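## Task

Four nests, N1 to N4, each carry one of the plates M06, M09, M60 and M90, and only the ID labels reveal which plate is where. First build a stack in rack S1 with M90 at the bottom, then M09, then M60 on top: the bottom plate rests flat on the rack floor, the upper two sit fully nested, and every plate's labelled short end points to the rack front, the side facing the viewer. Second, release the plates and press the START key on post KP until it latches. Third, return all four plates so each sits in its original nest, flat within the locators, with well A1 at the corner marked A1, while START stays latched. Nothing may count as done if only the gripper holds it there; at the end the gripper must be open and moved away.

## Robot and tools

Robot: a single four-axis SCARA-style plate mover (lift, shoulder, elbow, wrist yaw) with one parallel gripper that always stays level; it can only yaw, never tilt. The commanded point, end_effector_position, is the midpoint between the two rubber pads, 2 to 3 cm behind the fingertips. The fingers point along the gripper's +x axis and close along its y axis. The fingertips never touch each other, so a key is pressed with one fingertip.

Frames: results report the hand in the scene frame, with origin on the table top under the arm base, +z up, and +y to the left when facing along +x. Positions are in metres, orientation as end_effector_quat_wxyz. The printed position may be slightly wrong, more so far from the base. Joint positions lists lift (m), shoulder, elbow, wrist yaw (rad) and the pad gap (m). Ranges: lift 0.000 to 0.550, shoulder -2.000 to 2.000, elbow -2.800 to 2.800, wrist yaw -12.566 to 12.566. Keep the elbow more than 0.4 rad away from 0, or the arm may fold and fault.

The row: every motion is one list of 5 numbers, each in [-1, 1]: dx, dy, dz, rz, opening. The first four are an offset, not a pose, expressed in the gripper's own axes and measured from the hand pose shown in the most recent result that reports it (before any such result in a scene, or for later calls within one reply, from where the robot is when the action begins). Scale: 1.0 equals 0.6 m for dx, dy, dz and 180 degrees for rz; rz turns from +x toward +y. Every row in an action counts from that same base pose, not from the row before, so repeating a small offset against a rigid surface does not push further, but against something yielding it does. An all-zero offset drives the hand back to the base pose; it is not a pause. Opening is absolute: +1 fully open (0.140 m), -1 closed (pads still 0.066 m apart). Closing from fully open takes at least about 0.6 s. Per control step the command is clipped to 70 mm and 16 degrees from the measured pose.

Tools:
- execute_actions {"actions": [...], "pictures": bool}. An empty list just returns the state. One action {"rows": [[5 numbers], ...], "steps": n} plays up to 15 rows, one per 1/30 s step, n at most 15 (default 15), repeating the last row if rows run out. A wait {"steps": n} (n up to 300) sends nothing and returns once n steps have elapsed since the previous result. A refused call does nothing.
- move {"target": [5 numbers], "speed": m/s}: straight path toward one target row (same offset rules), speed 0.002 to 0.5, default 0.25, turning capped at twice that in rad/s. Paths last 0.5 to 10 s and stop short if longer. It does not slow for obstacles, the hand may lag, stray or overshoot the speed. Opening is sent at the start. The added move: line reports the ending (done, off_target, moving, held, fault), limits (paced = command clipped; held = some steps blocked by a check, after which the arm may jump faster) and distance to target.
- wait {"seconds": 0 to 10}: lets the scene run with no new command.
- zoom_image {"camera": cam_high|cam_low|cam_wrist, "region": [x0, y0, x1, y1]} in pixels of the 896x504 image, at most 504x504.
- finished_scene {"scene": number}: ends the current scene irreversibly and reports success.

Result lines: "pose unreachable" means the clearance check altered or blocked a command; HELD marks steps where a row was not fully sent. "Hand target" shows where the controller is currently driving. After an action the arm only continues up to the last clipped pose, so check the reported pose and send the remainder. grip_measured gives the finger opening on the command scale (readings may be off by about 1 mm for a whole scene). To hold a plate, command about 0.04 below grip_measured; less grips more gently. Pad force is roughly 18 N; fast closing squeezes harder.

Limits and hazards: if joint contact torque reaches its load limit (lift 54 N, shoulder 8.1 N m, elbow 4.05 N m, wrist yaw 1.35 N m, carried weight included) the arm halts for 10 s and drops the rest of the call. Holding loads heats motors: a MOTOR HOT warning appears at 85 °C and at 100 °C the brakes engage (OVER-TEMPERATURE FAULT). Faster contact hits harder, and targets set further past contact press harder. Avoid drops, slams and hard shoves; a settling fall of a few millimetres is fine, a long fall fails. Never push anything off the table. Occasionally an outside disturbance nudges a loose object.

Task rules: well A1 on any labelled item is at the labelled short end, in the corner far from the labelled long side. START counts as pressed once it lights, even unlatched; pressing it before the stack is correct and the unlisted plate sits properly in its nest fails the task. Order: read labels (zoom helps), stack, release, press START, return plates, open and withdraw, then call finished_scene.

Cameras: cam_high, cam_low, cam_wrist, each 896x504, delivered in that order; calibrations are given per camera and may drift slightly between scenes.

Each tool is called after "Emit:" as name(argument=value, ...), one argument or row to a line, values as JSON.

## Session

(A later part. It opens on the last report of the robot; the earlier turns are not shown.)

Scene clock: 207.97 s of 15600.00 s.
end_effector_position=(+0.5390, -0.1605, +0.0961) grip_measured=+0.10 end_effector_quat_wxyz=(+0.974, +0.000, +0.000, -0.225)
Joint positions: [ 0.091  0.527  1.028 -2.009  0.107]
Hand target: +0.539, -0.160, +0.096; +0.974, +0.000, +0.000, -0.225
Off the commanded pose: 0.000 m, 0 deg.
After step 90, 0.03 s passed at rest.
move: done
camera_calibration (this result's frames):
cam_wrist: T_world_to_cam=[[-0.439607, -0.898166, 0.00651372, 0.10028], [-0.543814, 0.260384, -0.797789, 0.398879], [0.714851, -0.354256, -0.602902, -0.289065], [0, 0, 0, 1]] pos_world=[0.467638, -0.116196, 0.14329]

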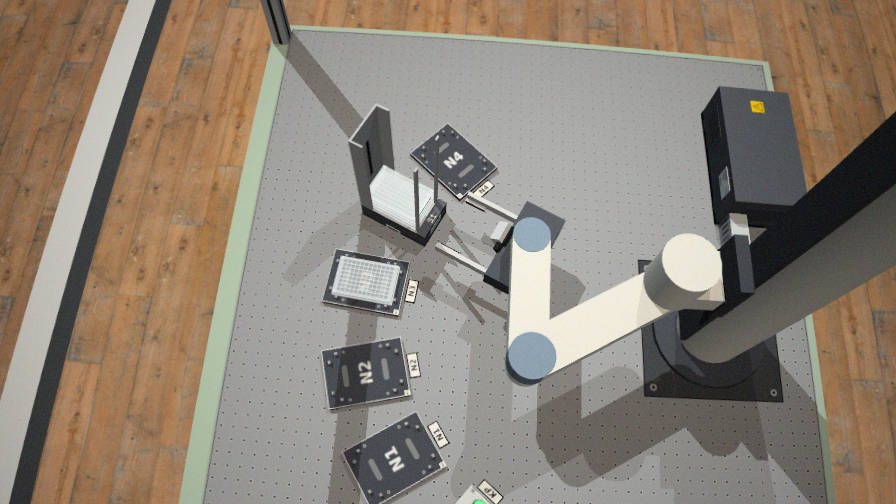

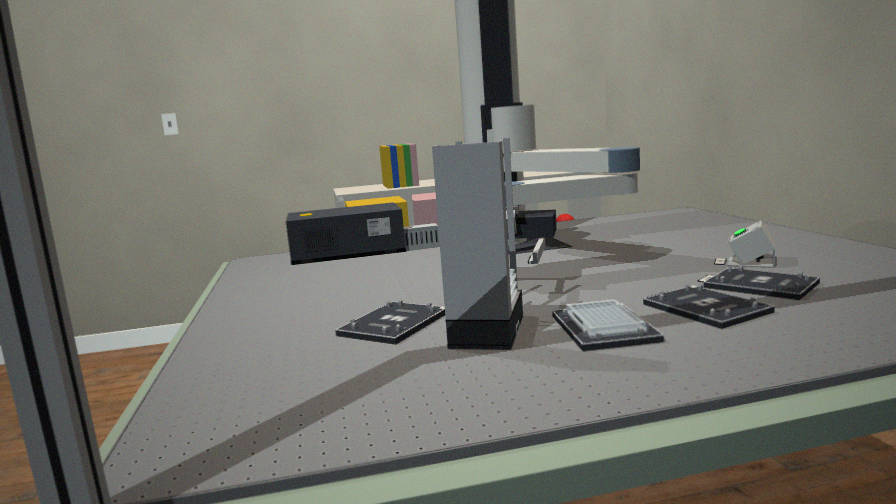

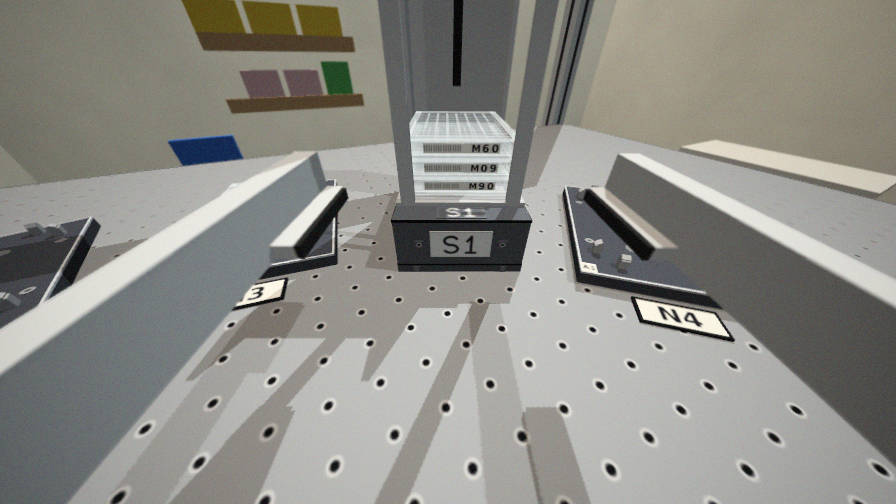

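Emit:
move(
  target=[0.249,0,0,0,0.1],
  speed=0.15,
)

Emit:
move(
  target=[0,0,0,0,-0.5],
)

Emit:
move(
  target=[0,0,0,0,-0.62],
)

Emit:
move(
  target=[0,0,0.405,0,-0.62],
  speed=0.08,
)

Emit:
move(
  target=[-0.209,0.5718,0,0.2207,-0.62],
)

Emit:
move(
  target=[0,0,-0.49,0,-0.62],
  speed=0.15,
)

Scene clock: 214.60 s of 15600.00 s.
end_effector_position=(+0.6733, -0.2260, +0.0961) grip_measured=+0.10 end_effector_quat_wxyz=(+0.974, +0.000, +0.000, -0.225)
Joint positions: [ 0.091  0.196  1.794 -2.445  0.107]
Hand target: +0.673, -0.226, +0.096; +0.974, +0.000, +0.000, -0.225
Off the commanded pose: 0.000 m, 0 deg.
After step 90, 2.30 s passed at rest.
move: done
camera_calibration (this result's frames):
cam_wrist: T_world_to_cam=[[-0.439496, -0.898221, 0.00651372, 0.100367], [-0.543846, 0.260317, -0.797789, 0.488963], [0.714895, -0.354168, -0.602902, -0.40826], [0, 0, 0, 1]] pos_world=[0.601894, -0.181725, 0.143295]

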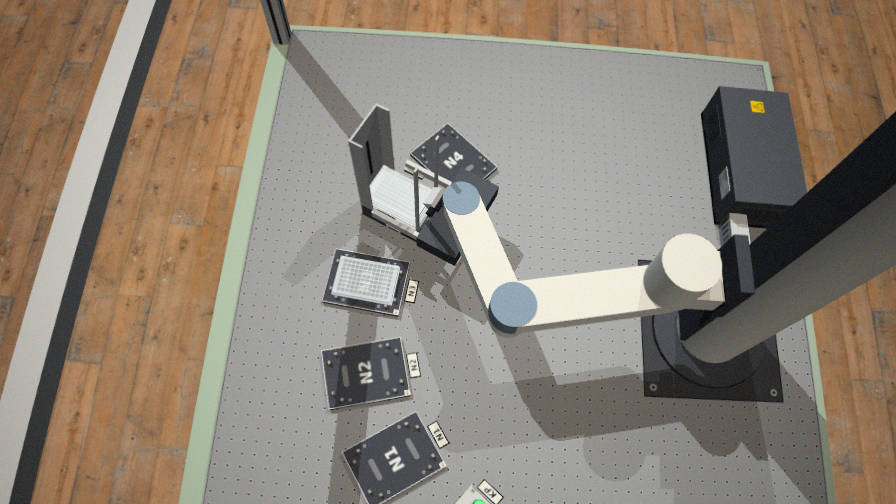

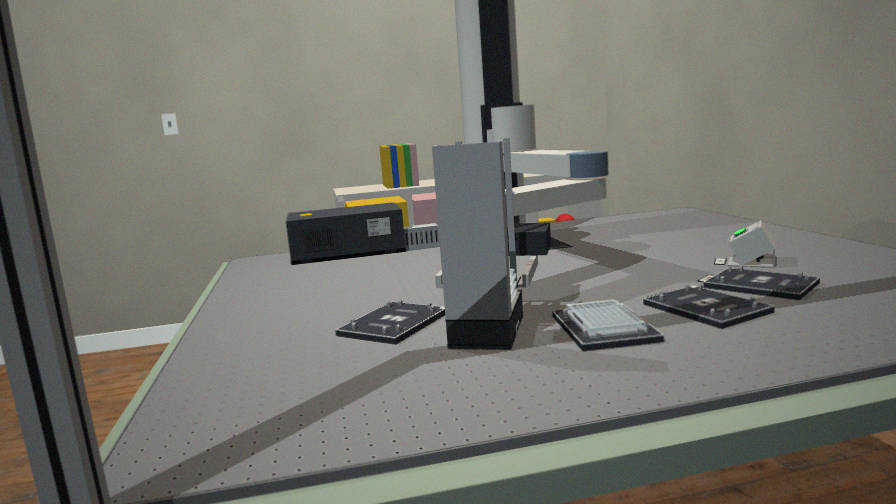

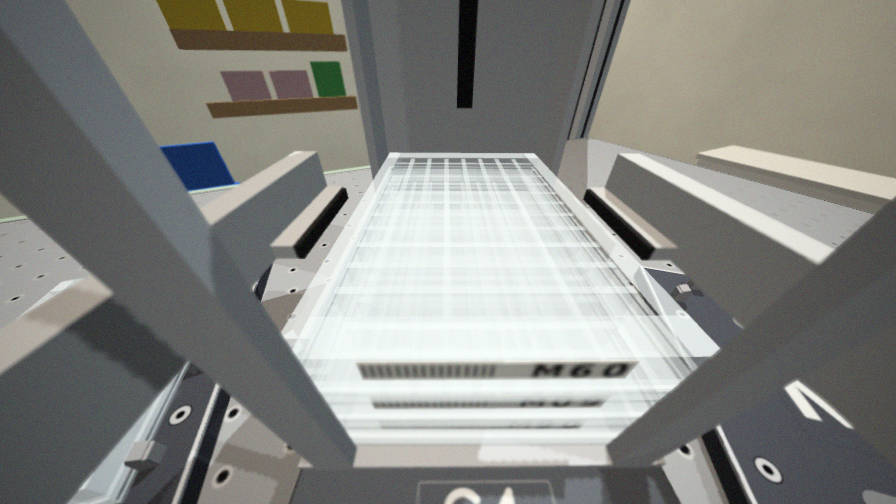

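Scene clock: 215.10 s of 15600.00 s.
end_effector_position=(+0.6732, -0.2260, +0.0961) grip_measured=-0.50 end_effector_quat_wxyz=(+0.974, +0.000, +0.000, -0.225)
Joint positions: [ 0.091  0.196  1.794 -2.445  0.085]
Hand target: +0.673, -0.226, +0.096; +0.974, +0.000, +0.000, -0.225
Off the commanded pose: 0.000 m, 0 deg.
move: done
camera_calibration (this result's frames):
cam_wrist: T_world_to_cam=[[-0.439742, -0.8981, 0.00651372, 0.1005], [-0.543775, 0.260465, -0.797789, 0.488943], [0.714798, -0.354363, -0.602902, -0.408233], [0, 0, 0, 1]] pos_world=[0.601873, -0.181757, 0.143295]

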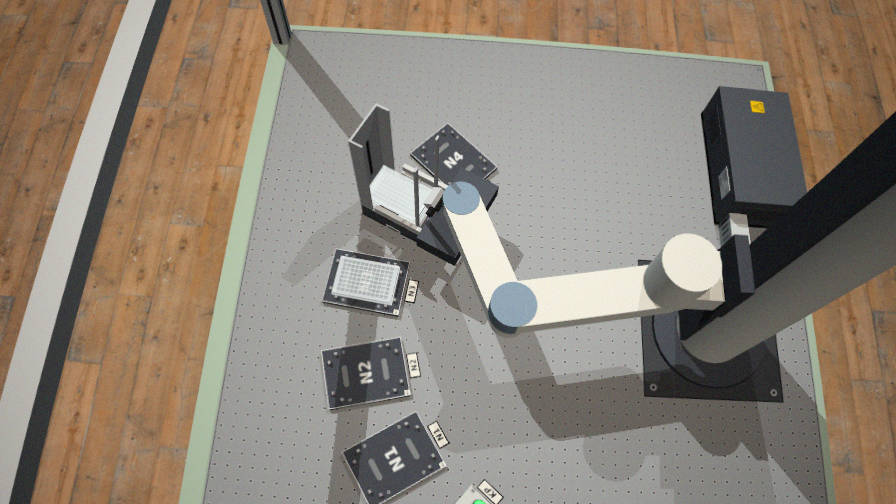

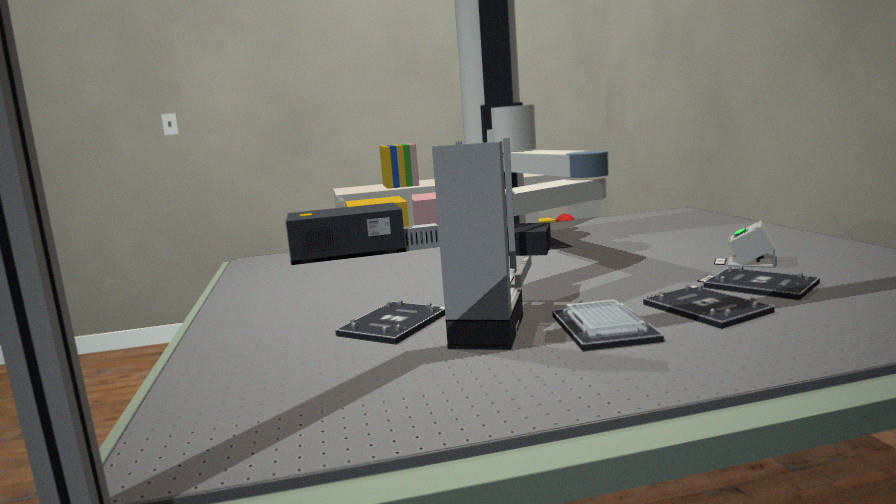

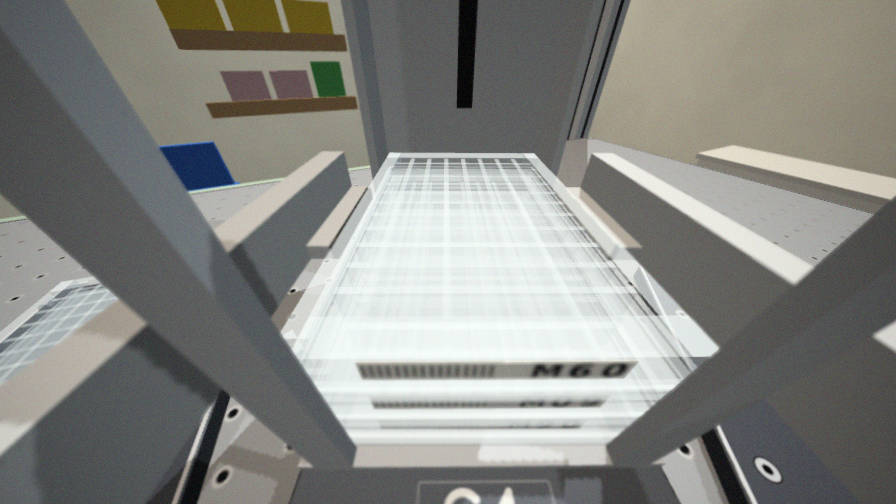

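Scene clock: 215.60 s of 15600.00 s.
end_effector_position=(+0.6732, -0.2261, +0.0961) grip_measured=-0.57 end_effector_quat_wxyz=(+0.974, +0.000, +0.000, -0.225)
Joint positions: [ 0.091  0.196  1.794 -2.445  0.082]
Hand target: +0.673, -0.226, +0.096; +0.974, +0.000, +0.000, -0.225
Off the commanded pose: 0.000 m, 0 deg.
move: done
camera_calibration (this result's frames):
cam_wrist: T_world_to_cam=[[-0.440061, -0.897944, 0.00651372, 0.10066], [-0.543682, 0.260658, -0.797789, 0.488934], [0.714672, -0.354617, -0.602902, -0.408179], [0, 0, 0, 1]] pos_world=[0.601836, -0.181804, 0.143319]

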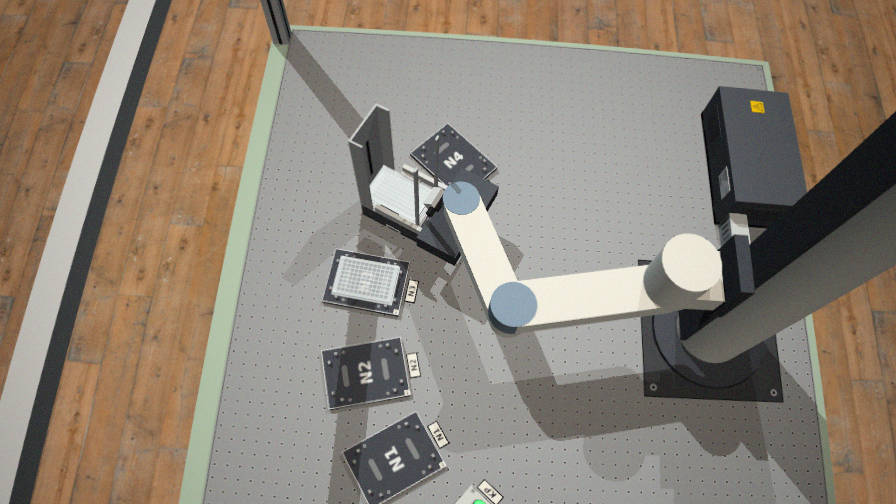

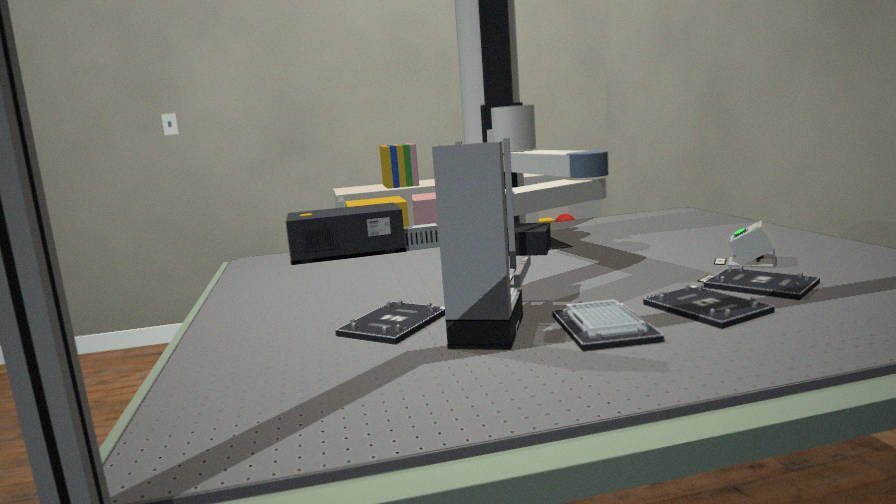

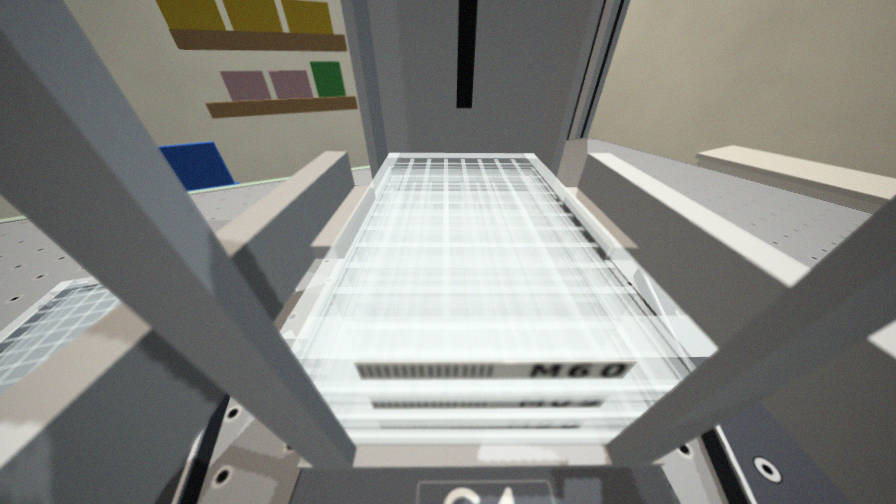

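Scene clock: 218.93 s of 15600.00 s.
end_effector_position=(+0.6732, -0.2261, +0.3392) grip_measured=-0.57 end_effector_quat_wxyz=(+0.974, +0.000, +0.000, -0.225)
Joint positions: [ 0.334  0.196  1.794 -2.445  0.082]
Hand target: +0.673, -0.226, +0.339; +0.974, +0.000, +0.000, -0.225
Off the commanded pose: 0.000 m, 0 deg.
move: done
camera_calibration (this result's frames):
cam_wrist: T_world_to_cam=[[-0.440022, -0.897963, 0.00651372, 0.0990611], [-0.543693, 0.260635, -0.797789, 0.682842], [0.714687, -0.354586, -0.602902, -0.261651], [0, 0, 0, 1]] pos_world=[0.601845, -0.181797, 0.386368]

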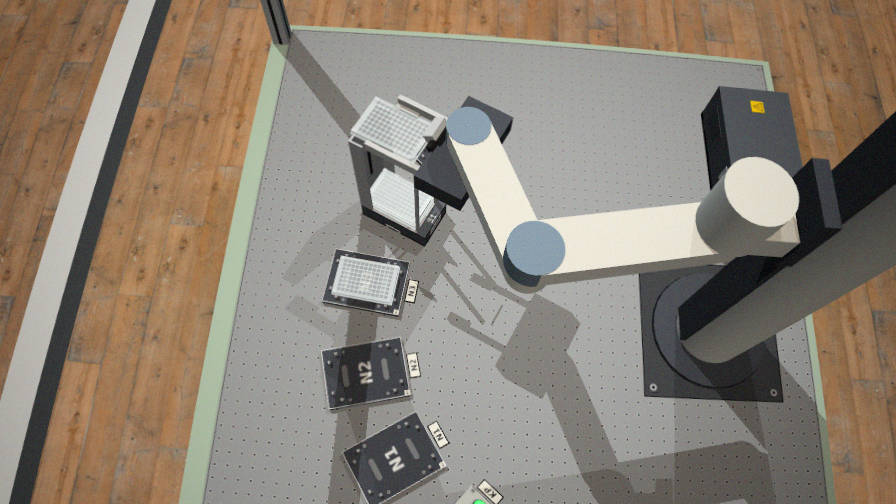

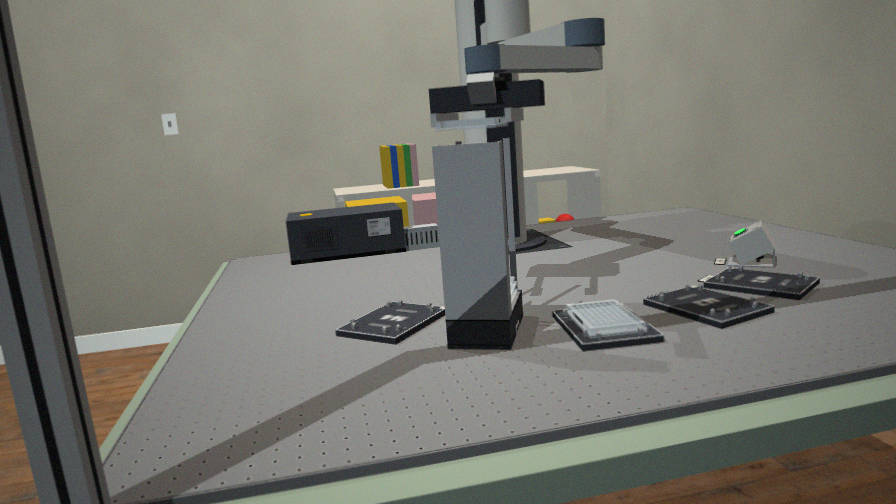

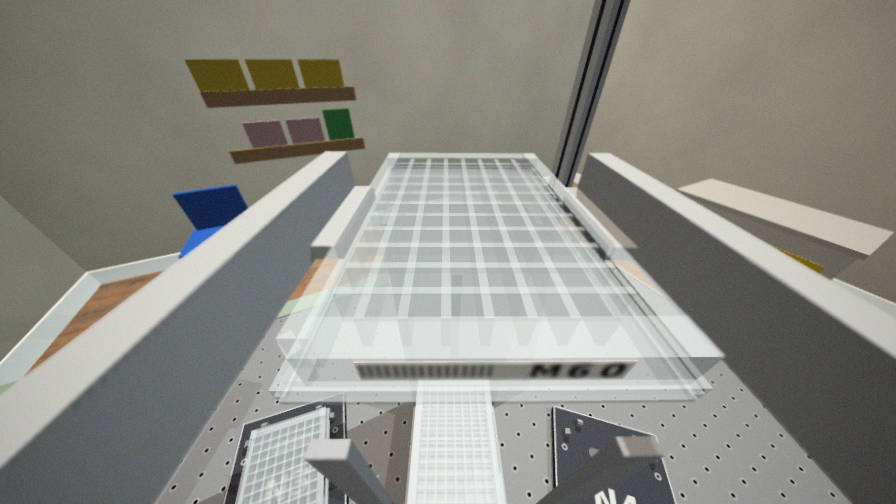

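Scene clock: 220.73 s of 15600.00 s.
end_effector_position=(+0.7111, +0.1374, +0.3392) grip_measured=-0.57 end_effector_quat_wxyz=(+0.993, +0.000, +0.000, +0.119)
Joint positions: [ 0.334  0.85   1.833 -2.444  0.082]
Hand target: +0.711, +0.137, +0.339; +0.993, +0.000, +0.000, +0.119
Off the commanded pose: 0.000 m, 0 deg.
move: done
camera_calibration (this result's frames):
cam_wrist: T_world_to_cam=[[0.235993, -0.971733, 0.00651372, -0.0283986], [-0.584658, -0.147336, -0.797789, 0.693873], [0.776197, 0.184464, -0.602902, -0.277626], [0, 0, 0, 1]] pos_world=[0.627873, 0.125849, 0.386368]

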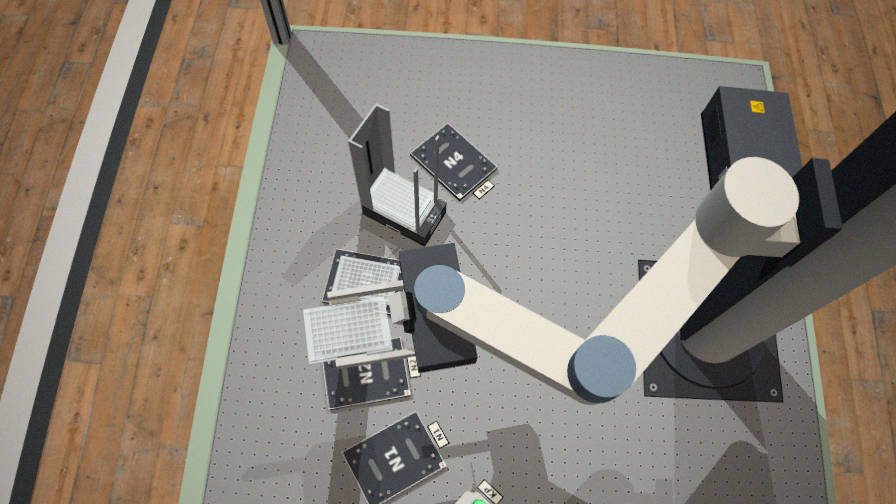

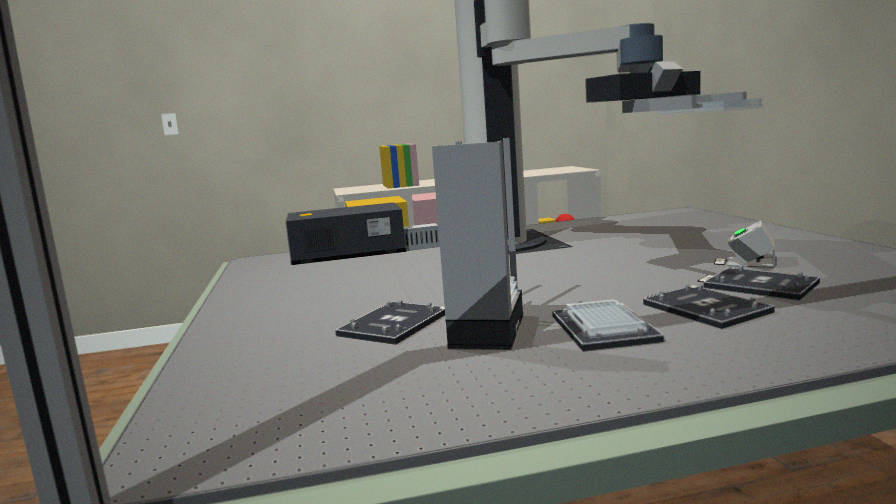

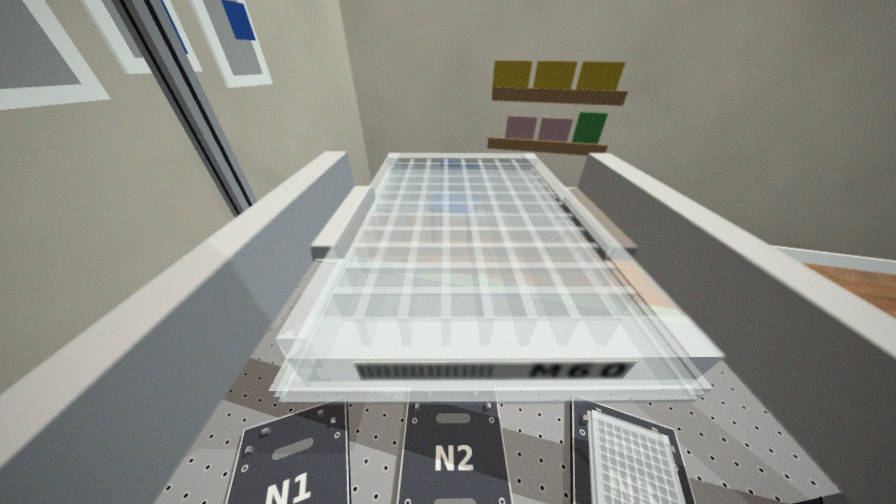

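Scene clock: 223.03 s of 15600.00 s.
end_effector_position=(+0.7110, +0.1374, +0.0451) grip_measured=-0.57 end_effector_quat_wxyz=(+0.993, +0.000, +0.000, +0.119)
Joint positions: [ 0.04   0.85   1.833 -2.444  0.082]
Hand target: +0.711, +0.137, +0.045; +0.993, +0.000, +0.000, +0.119
Off the commanded pose: 0.000 m, 0 deg.
move: done
camera_calibration (this result's frames):
cam_wrist: T_world_to_cam=[[0.235964, -0.97174, 0.00651372, -0.0264706], [-0.584663, -0.147319, -0.797789, 0.459262], [0.776203, 0.184441, -0.602902, -0.454921], [0, 0, 0, 1]] pos_world=[0.62787, 0.125842, 0.0922937]

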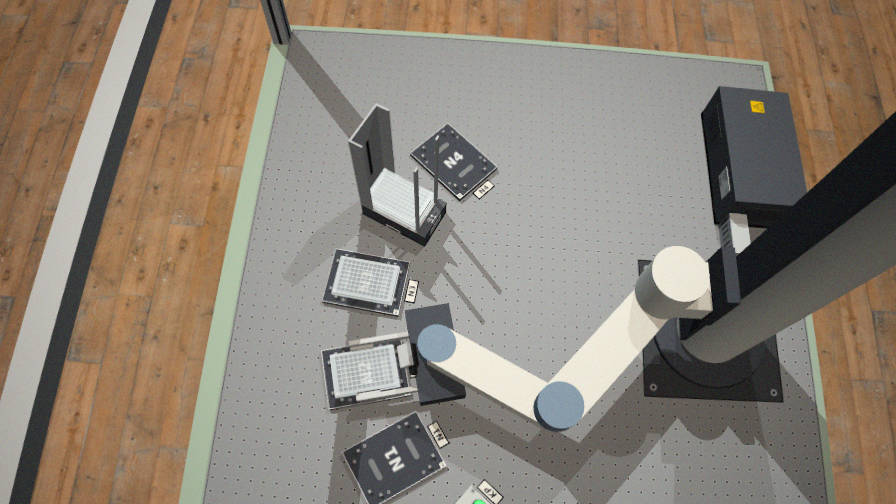

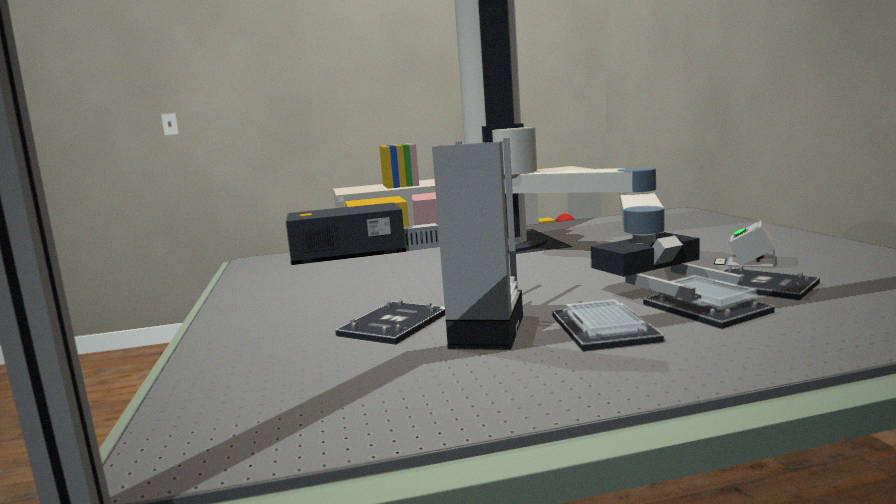

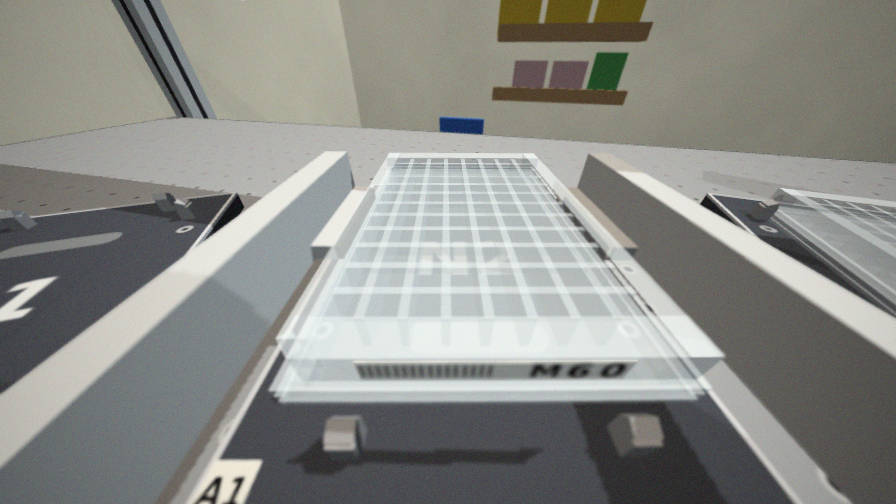

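Emit:
move(
  target=[0.0005,-0.0007,-0.0197,0,-0.62],
  speed=0.008,
)

Emit:
move(
  target=[0,0,0,0,0.1],
)

Emit:
move(
  target=[0,0,0.0835,0,0.1],
  speed=0.1,
)

Emit:
move(
  target=[-0.397,-0.4139,0,-0.2207,0.1],
)

Scene clock: 229.63 s of 15600.00 s.
end_effector_position=(+0.7114, +0.1370, +0.0333) grip_measured=-0.57 end_effector_quat_wxyz=(+0.993, +0.000, +0.000, +0.119)
Joint positions: [ 0.028  0.848  1.835 -2.444  0.082]
Hand target: +0.711, +0.137, +0.033; +0.993, +0.000, +0.000, +0.119
Off the commanded pose: 0.000 m, 0 deg.
After step 90, 1.90 s passed at rest.
move: done
camera_calibration (this result's frames):
cam_wrist: T_world_to_cam=[[0.235562, -0.971838, 0.00651372, -0.0265885], [-0.584723, -0.147077, -0.797789, 0.449999], [0.776279, 0.18412, -0.602902, -0.462249], [0, 0, 0, 1]] pos_world=[0.628223, 0.125454, 0.0804867]

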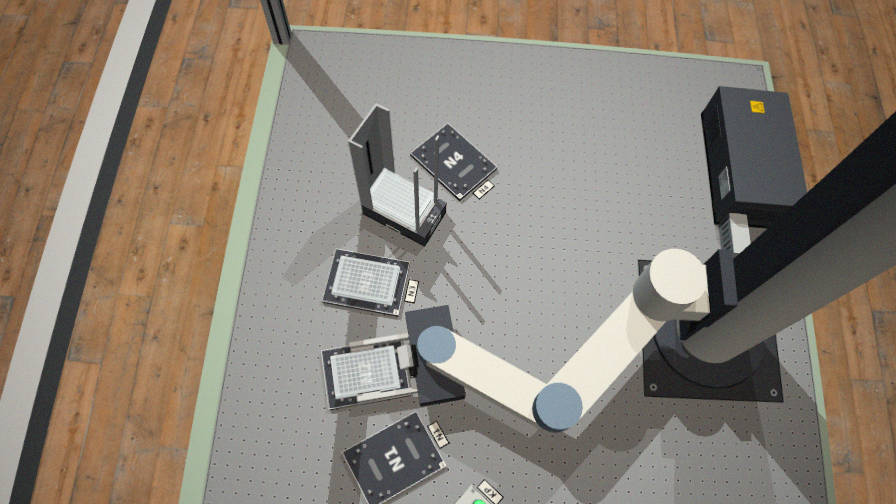

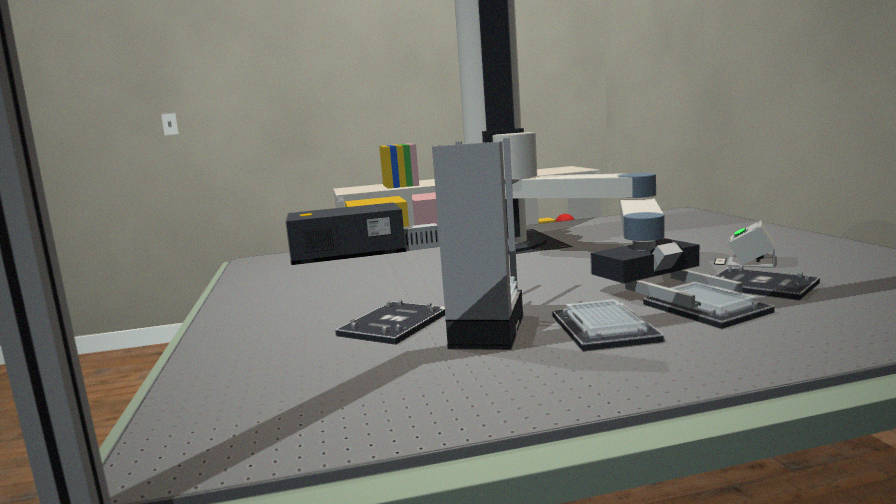

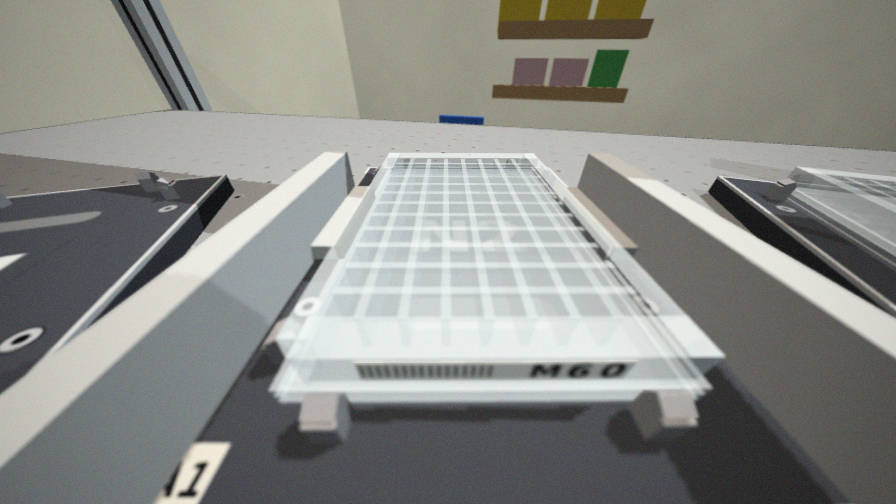

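Scene clock: 230.13 s of 15600.00 s.
end_effector_position=(+0.7114, +0.1370, +0.0333) grip_measured=+0.10 end_effector_quat_wxyz=(+0.993, +0.000, +0.000, +0.119)
Joint positions: [ 0.028  0.848  1.835 -2.444  0.107]
Hand target: +0.711, +0.137, +0.033; +0.993, +0.000, +0.000, +0.119
Off the commanded pose: 0.000 m, 0 deg.
move: done
camera_calibration (this result's frames):
cam_wrist: T_world_to_cam=[[0.2355, -0.971853, 0.00651372, -0.0265621], [-0.584733, -0.14704, -0.797789, 0.449995], [0.776291, 0.18407, -0.602902, -0.462243], [0, 0, 0, 1]] pos_world=[0.628218, 0.125438, 0.0804867]

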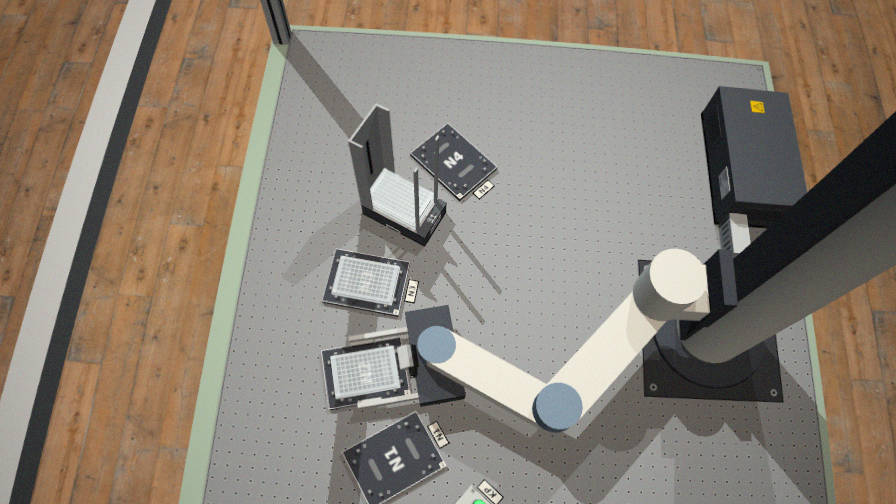

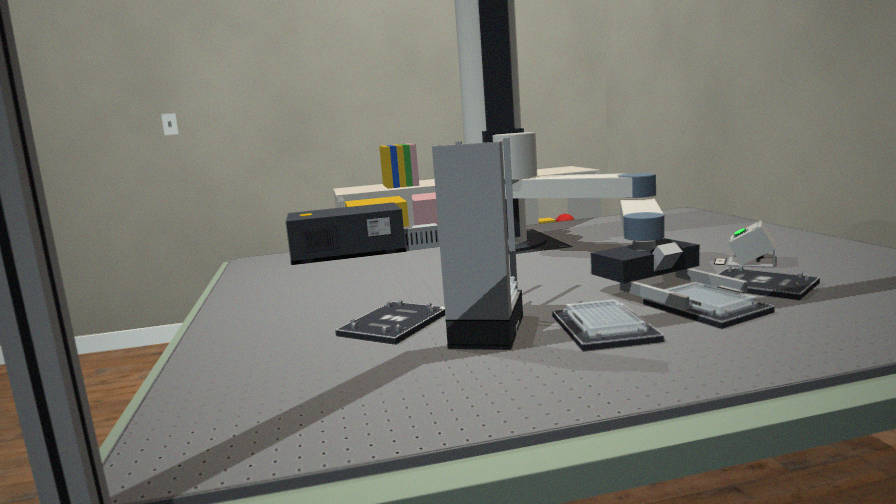

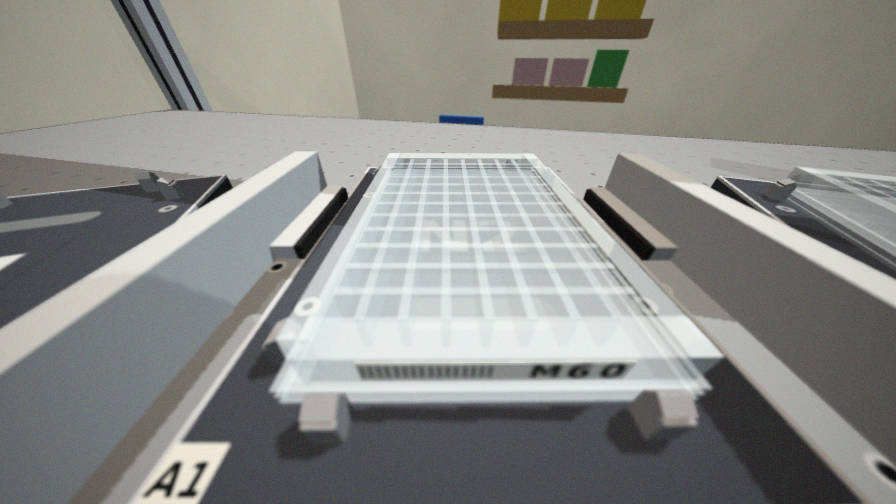

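Scene clock: 230.93 s of 15600.00 s.
end_effector_position=(+0.7114, +0.1370, +0.0834) grip_measured=+0.10 end_effector_quat_wxyz=(+0.993, +0.000, +0.000, +0.119)
Joint positions: [ 0.078  0.848  1.835 -2.444  0.107]
Hand target: +0.711, +0.137, +0.083; +0.993, +0.000, +0.000, +0.119
Off the commanded pose: 0.000 m, 0 deg.
move: done
camera_calibration (this result's frames):
cam_wrist: T_world_to_cam=[[0.235536, -0.971844, 0.00651372, -0.0269037], [-0.584727, -0.147061, -0.797789, 0.490016], [0.776284, 0.184099, -0.602902, -0.432004], [0, 0, 0, 1]] pos_world=[0.62822, 0.125448, 0.130649]

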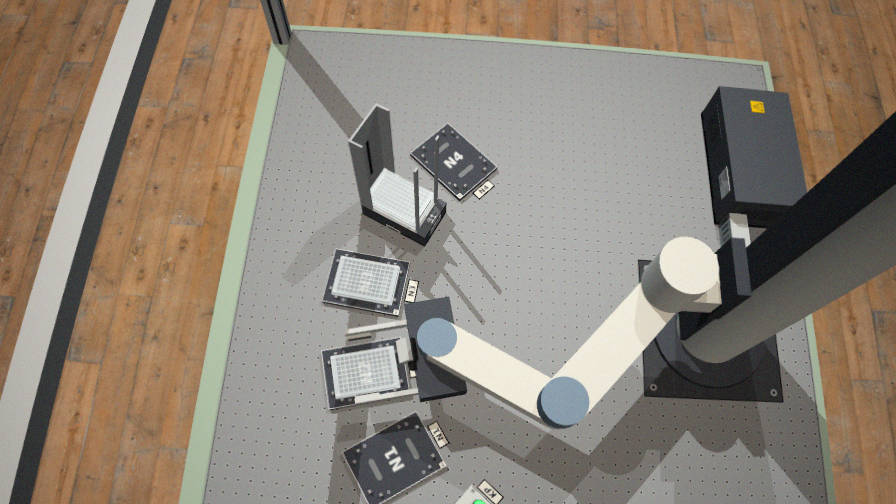

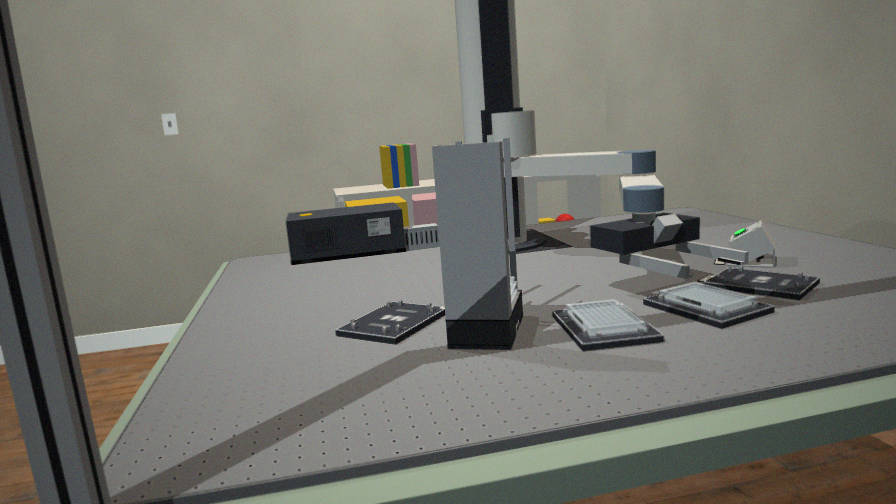

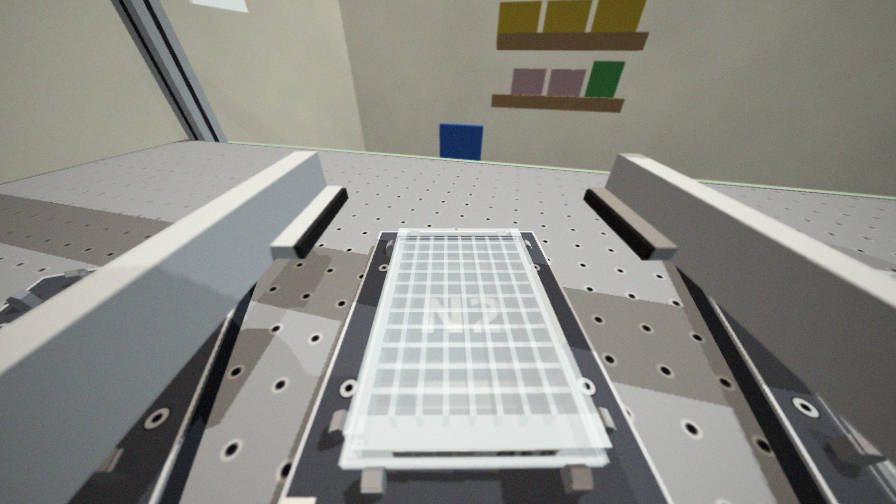

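Scene clock: 232.70 s of 15600.00 s.
end_effector_position=(+0.5387, -0.1609, +0.0834) grip_measured=+0.10 end_effector_quat_wxyz=(+0.974, +0.000, +0.000, -0.226)
Joint positions: [ 0.078  0.526  1.027 -2.008  0.107]
Hand target: +0.539, -0.161, +0.083; +0.974, +0.000, +0.000, -0.225
Off the commanded pose: 0.000 m, 0 deg.
move: done
camera_calibration (this result's frames):
cam_wrist: T_world_to_cam=[[-0.440475, -0.897741, 0.00651372, 0.100401], [-0.543562, 0.260909, -0.797789, 0.388682], [0.714508, -0.354947, -0.602902, -0.296548], [0, 0, 0, 1]] pos_world=[0.467383, -0.116535, 0.130642]

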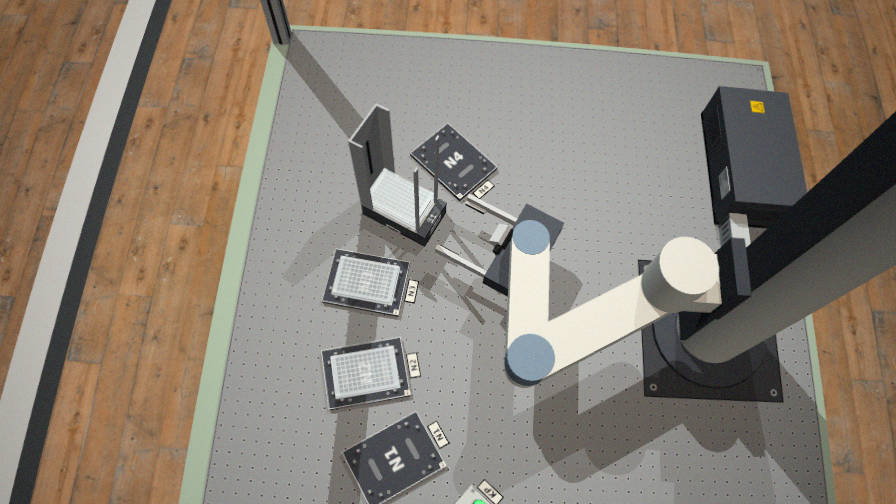

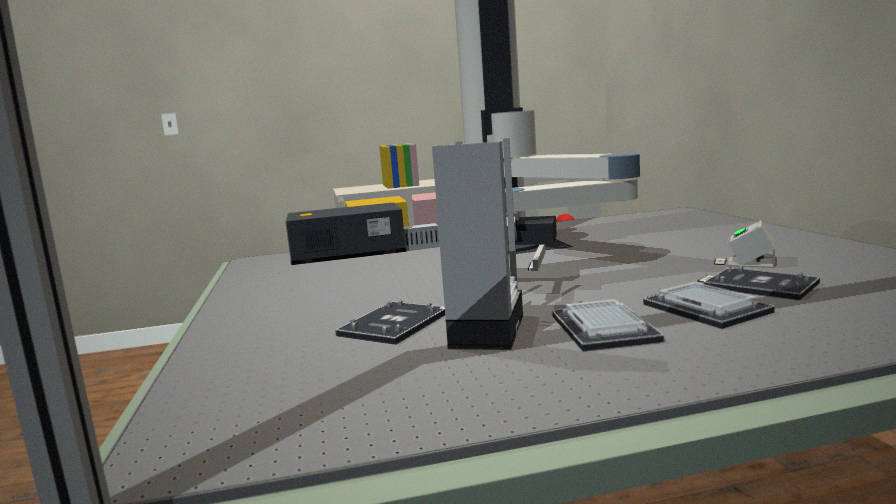

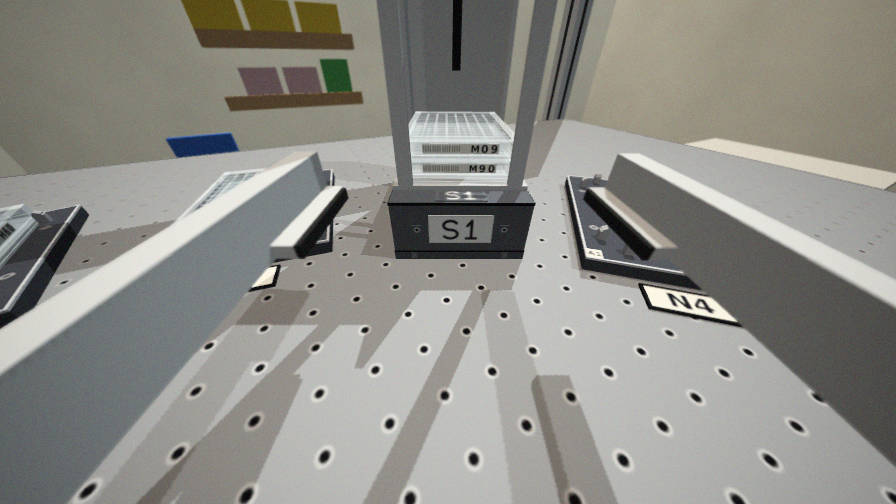

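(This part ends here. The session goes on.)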